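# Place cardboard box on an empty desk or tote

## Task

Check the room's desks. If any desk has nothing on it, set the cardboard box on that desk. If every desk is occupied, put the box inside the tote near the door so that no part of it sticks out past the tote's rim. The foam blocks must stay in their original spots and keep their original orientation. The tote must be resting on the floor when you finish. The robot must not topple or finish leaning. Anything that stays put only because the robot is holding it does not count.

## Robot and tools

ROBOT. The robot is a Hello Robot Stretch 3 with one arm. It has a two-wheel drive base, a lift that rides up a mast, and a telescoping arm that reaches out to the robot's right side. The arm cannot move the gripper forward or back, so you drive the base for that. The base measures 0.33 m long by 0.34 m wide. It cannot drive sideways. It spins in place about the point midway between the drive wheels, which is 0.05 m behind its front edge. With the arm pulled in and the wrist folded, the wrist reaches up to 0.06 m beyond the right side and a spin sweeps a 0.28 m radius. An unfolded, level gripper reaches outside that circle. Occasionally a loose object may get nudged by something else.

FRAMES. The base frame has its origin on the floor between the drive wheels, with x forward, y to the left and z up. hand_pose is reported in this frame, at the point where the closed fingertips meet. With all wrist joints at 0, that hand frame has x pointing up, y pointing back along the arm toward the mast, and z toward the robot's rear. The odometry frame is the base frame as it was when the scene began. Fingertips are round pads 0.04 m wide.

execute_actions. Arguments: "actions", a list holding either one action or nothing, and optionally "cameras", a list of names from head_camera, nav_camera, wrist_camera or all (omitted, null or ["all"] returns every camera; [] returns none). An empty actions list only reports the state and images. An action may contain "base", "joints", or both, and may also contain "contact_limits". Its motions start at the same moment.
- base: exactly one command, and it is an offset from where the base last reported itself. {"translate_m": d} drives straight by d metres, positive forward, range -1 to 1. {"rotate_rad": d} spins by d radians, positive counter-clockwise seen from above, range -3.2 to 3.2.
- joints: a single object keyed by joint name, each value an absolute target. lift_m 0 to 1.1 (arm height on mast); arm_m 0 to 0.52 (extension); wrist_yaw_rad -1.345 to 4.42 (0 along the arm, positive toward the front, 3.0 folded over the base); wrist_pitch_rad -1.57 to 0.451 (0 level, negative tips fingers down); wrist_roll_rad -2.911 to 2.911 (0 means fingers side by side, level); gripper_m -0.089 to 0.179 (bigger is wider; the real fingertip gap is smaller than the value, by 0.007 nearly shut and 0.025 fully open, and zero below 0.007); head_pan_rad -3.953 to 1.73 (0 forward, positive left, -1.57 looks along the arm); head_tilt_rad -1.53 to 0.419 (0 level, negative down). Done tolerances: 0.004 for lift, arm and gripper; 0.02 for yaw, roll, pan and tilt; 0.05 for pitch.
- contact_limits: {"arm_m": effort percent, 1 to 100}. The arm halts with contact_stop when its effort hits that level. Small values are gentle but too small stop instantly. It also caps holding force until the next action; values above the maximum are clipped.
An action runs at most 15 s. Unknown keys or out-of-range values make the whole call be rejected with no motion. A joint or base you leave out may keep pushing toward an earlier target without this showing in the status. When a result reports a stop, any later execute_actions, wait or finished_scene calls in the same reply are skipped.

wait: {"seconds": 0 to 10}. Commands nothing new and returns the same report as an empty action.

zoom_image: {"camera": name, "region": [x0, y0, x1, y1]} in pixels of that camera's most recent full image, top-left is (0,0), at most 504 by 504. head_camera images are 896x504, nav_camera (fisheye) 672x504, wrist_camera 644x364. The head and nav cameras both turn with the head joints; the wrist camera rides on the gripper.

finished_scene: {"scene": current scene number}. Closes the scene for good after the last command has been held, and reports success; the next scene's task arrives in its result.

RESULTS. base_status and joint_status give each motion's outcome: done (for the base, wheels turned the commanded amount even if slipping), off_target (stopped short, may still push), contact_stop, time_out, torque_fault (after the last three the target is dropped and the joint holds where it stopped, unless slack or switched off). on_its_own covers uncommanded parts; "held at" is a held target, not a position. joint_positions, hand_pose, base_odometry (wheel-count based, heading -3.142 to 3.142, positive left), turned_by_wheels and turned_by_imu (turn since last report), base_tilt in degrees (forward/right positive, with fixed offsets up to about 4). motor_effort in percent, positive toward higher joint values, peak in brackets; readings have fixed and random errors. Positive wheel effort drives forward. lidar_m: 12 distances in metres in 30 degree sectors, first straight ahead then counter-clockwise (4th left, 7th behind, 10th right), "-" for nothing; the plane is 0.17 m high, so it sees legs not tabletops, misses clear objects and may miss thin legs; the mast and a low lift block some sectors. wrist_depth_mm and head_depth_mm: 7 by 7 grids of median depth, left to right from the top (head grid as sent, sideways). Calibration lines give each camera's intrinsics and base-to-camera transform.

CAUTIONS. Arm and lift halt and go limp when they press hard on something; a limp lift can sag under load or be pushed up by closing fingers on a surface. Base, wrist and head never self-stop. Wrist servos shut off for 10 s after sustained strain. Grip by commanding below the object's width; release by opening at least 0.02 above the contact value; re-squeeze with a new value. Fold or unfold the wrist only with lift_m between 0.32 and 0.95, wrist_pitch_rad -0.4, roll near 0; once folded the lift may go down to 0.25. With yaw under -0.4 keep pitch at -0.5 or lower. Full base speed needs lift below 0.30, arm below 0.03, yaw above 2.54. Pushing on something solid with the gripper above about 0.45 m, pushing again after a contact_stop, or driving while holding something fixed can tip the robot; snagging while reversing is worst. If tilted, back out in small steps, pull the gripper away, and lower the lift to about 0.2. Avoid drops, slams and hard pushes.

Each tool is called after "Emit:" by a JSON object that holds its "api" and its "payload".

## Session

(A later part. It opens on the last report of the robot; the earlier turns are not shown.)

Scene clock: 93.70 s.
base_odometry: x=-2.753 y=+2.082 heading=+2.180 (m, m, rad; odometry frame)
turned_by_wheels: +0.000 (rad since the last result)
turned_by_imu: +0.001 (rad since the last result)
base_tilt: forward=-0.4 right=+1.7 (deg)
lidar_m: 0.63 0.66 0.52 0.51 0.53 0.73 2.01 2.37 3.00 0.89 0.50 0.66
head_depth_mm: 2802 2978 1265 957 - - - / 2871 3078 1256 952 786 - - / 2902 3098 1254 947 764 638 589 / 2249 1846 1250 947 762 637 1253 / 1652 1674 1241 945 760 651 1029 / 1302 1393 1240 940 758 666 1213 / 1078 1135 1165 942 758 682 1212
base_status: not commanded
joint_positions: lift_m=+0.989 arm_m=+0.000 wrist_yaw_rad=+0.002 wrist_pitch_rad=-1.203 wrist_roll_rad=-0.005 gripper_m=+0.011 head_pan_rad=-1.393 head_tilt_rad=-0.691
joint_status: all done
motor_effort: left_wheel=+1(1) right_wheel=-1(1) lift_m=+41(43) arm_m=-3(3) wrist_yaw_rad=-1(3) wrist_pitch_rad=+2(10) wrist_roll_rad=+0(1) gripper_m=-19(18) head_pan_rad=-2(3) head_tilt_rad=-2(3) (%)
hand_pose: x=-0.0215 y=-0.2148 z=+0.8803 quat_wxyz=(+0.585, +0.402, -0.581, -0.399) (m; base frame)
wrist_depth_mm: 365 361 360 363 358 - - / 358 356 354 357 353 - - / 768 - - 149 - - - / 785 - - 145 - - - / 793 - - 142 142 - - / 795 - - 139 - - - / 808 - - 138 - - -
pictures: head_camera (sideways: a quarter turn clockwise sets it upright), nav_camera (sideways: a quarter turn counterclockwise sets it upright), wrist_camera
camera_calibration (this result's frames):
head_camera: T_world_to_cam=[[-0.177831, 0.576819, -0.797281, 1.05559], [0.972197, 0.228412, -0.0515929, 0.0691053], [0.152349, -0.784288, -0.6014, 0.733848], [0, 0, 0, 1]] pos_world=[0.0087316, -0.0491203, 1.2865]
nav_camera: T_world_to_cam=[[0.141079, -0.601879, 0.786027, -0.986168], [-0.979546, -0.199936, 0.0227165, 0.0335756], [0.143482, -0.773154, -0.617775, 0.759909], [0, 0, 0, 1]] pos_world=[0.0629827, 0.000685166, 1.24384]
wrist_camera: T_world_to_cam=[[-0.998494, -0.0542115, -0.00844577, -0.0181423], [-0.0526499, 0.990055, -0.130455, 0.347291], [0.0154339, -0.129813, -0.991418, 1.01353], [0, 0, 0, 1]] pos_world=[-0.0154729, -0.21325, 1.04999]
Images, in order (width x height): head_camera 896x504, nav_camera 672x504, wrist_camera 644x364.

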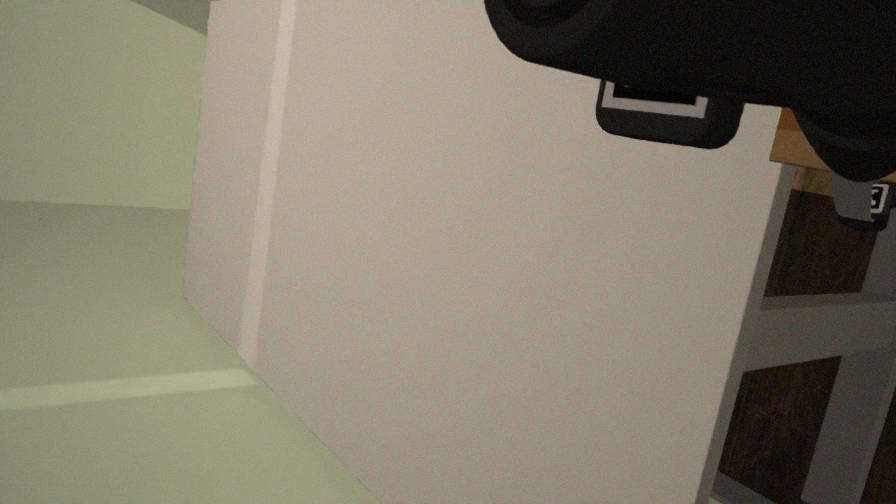

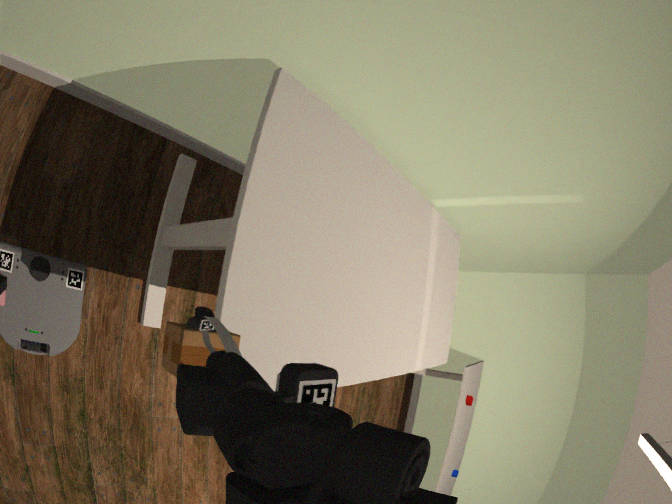

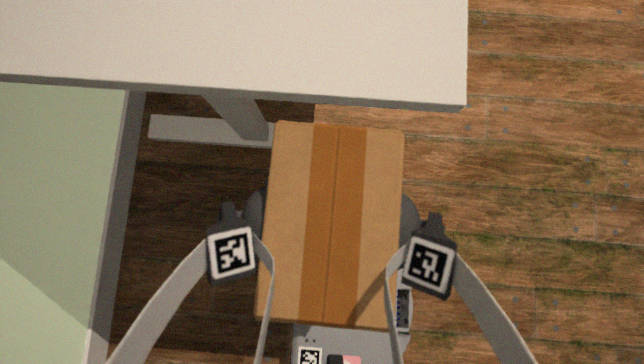

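Emit:
{"api": "execute_actions", "payload": {"actions": [{"base":{"translate_m":0.08},"joints":{"lift_m":0.89,"arm_m":0.3}}], "cameras": []}}

Emit:
{"api": "execute_actions", "payload": {"actions": [{"joints":{"lift_m":0.855}}], "cameras": []}}

Emit:
{"api": "execute_actions", "payload": {"actions": [{"joints":{"gripper_m":0.12}}], "cameras": []}}

Emit:
{"api": "execute_actions", "payload": {"actions": [{"joints":{"lift_m":0.97}}], "cameras": ["wrist_camera"]}}

Scene clock: 101.17 s.
base_odometry: x=-2.799 y=+2.148 heading=+2.180 (m, m, rad; odometry frame)
turned_by_wheels: +0.000 (rad since the last result)
turned_by_imu: +0.002 (rad since the last result)
base_tilt: forward=-0.4 right=+1.7 (deg)
lidar_m: 0.55 0.58 0.52 0.51 0.53 0.73 2.08 2.43 3.07 0.48 0.49 0.57
head_depth_mm: 2803 2977 1388 - 765 640 1182 / 2898 3038 1257 965 628 639 1202 / 2875 2704 1254 949 763 638 1229 / 1953 1831 1248 947 762 636 1016 / 1432 1525 1248 944 762 651 1190 / 1132 1209 1194 942 759 665 1209 / 939 990 1047 939 756 680 1211
base_status: done
joint_positions: lift_m=+0.891 arm_m=+0.300 wrist_yaw_rad=+0.000 wrist_pitch_rad=-1.204 wrist_roll_rad=-0.005 gripper_m=+0.011 head_pan_rad=-1.393 head_tilt_rad=-0.691
joint_status: all done
motor_effort: left_wheel=+1(4) right_wheel=-1(5) lift_m=+16(38) arm_m=+4(7) wrist_yaw_rad=-1(2) wrist_pitch_rad=+2(2) wrist_roll_rad=+0(0) gripper_m=-18(17) head_pan_rad=-3(2) head_tilt_rad=-3(2) (%)
hand_pose: x=-0.0216 y=-0.5139 z=+0.7814 quat_wxyz=(+0.584, +0.402, -0.581, -0.400) (m; base frame)
wrist_depth_mm: 252 253 251 251 251 251 249 / 247 246 245 245 244 244 244 / 242 241 240 149 240 239 239 / 237 236 236 145 233 235 234 / 231 231 231 142 142 230 229 / 227 227 225 139 222 225 225 / 222 222 222 221 220 220 219
pictures: none
No camera images: the call's "cameras" was empty. Leave "cameras" out to get every camera's image.

Scene clock: 102.30 s.
base_odometry: x=-2.799 y=+2.148 heading=+2.180 (m, m, rad; odometry frame)
turned_by_wheels: +0.000 (rad since the last result)
turned_by_imu: +0.000 (rad since the last result)
base_tilt: forward=-0.4 right=+1.7 (deg)
lidar_m: 0.55 0.58 0.53 0.51 0.53 0.73 2.08 2.43 3.06 0.48 0.49 0.57
head_depth_mm: 2826 3013 1324 - 755 641 1181 / 2895 3061 1258 985 657 639 1207 / 2878 2743 1253 947 764 639 1227 / 1961 1826 1243 945 762 637 1016 / 1438 1521 1242 944 760 651 1192 / 1138 1211 1198 943 759 665 1217 / 940 991 1048 940 757 682 1209
base_status: not commanded
joint_positions: lift_m=+0.856 arm_m=+0.300 wrist_yaw_rad=+0.000 wrist_pitch_rad=-1.205 wrist_roll_rad=-0.005 gripper_m=+0.011 head_pan_rad=-1.393 head_tilt_rad=-0.691
joint_status: all done
motor_effort: left_wheel=+1(1) right_wheel=-1(2) lift_m=+15(14) arm_m=+4(4) wrist_yaw_rad=+0(0) wrist_pitch_rad=+2(2) wrist_roll_rad=+0(0) gripper_m=-18(17) head_pan_rad=-3(2) head_tilt_rad=-3(4) (%)
hand_pose: x=-0.0216 y=-0.5139 z=+0.7464 quat_wxyz=(+0.584, +0.402, -0.581, -0.400) (m; base frame)
wrist_depth_mm: 214 214 214 212 212 213 212 / 210 209 208 209 208 208 206 / 205 204 204 148 203 203 201 / 201 201 200 145 197 198 197 / 197 196 196 141 142 194 195 / 193 193 191 139 189 190 190 / 188 188 188 188 186 187 187
pictures: none
No camera images: the call's "cameras" was empty. Leave "cameras" out to get every camera's image.

Scene clock: 103.90 s.
base_odometry: x=-2.799 y=+2.148 heading=+2.180 (m, m, rad; odometry frame)
turned_by_wheels: +0.000 (rad since the last result)
turned_by_imu: +0.000 (rad since the last result)
base_tilt: forward=-0.4 right=+1.7 (deg)
lidar_m: 0.55 0.58 0.52 0.51 0.53 0.73 2.08 2.43 3.06 0.48 0.49 0.57
head_depth_mm: 2812 3007 1319 - 757 640 1183 / 2878 3039 1255 985 660 638 1207 / 2881 2711 1253 948 763 638 1224 / 1955 1835 1247 946 763 638 1016 / 1431 1518 1244 941 763 651 1191 / 1132 1210 1194 943 759 666 1211 / 937 989 1048 941 759 681 1212
base_status: not commanded
joint_positions: lift_m=+0.856 arm_m=+0.300 wrist_yaw_rad=+0.000 wrist_pitch_rad=-1.205 wrist_roll_rad=-0.005 gripper_m=+0.120 head_pan_rad=-1.393 head_tilt_rad=-0.691
joint_status: all done
motor_effort: left_wheel=+1(1) right_wheel=-1(1) lift_m=+16(15) arm_m=+4(4) wrist_yaw_rad=-1(1) wrist_pitch_rad=+2(2) wrist_roll_rad=+0(0) gripper_m=+0(79) head_pan_rad=-2(2) head_tilt_rad=-2(4) (%)
hand_pose: x=-0.0216 y=-0.5139 z=+0.7464 quat_wxyz=(+0.584, +0.402, -0.581, -0.400) (m; base frame)
wrist_depth_mm: 215 214 213 213 213 212 211 / 210 209 209 209 208 207 207 / 206 205 205 151 203 203 202 / 202 201 200 148 198 198 198 / 196 197 195 145 193 195 194 / 193 192 191 143 190 190 189 / - 188 188 187 187 186 186
pictures: none
No camera images: the call's "cameras" was empty. Leave "cameras" out to get every camera's image.

Scene clock: 105.77 s.
base_odometry: x=-2.799 y=+2.148 heading=+2.180 (m, m, rad; odometry frame)
turned_by_wheels: +0.000 (rad since the last result)
turned_by_imu: +0.000 (rad since the last result)
base_tilt: forward=-0.4 right=+1.6 (deg)
lidar_m: 0.55 0.58 0.52 0.51 0.53 0.73 2.08 2.43 3.07 0.48 0.49 0.57
head_depth_mm: 2834 3025 - 891 745 640 1183 / 2896 3059 1319 918 697 639 1204 / 2864 2730 1251 952 763 638 1225 / 1952 1823 1250 944 762 639 1016 / 1434 1525 1241 944 761 651 1191 / 1128 1212 1193 943 759 667 1216 / 940 989 1051 940 758 682 1211
base_status: not commanded
joint_positions: lift_m=+0.969 arm_m=+0.300 wrist_yaw_rad=+0.000 wrist_pitch_rad=-1.205 wrist_roll_rad=-0.005 gripper_m=+0.120 head_pan_rad=-1.393 head_tilt_rad=-0.691
joint_status: all done
motor_effort: left_wheel=+1(1) right_wheel=-1(1) lift_m=+41(44) arm_m=+4(4) wrist_yaw_rad=-2(0) wrist_pitch_rad=+2(2) wrist_roll_rad=+1(0) gripper_m=-1(1) head_pan_rad=-2(3) head_tilt_rad=-3(3) (%)
hand_pose: x=-0.0216 y=-0.5139 z=+0.8603 quat_wxyz=(+0.584, +0.402, -0.581, -0.400) (m; base frame)
wrist_depth_mm: 340 339 338 337 338 335 - / 334 331 330 329 328 329 - / 328 325 324 321 321 323 - / 317 315 316 267 316 314 - / 311 313 309 260 309 310 - / 305 305 302 301 303 303 - / 303 298 298 297 295 296 -
pictures: wrist_camera
camera_calibration (this result's frames):
wrist_camera: T_world_to_cam=[[-0.998597, -0.052269, -0.00851207, -0.0336101], [-0.0507347, 0.990321, -0.129188, 0.639923], [0.0151822, -0.128575, -0.991584, 0.955587], [0, 0, 0, 1]] pos_world=[-0.0156046, -0.512621, 1.02993]
Images, in order (width x height): wrist_camera 644x364.

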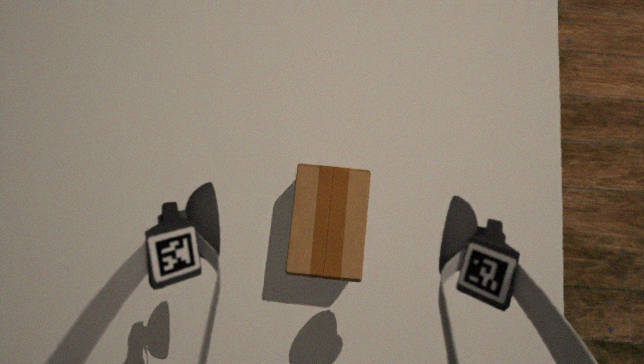

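Emit:
{"api": "finished_scene", "payload": {"scene": 2}}

The scene is finished: the task was done.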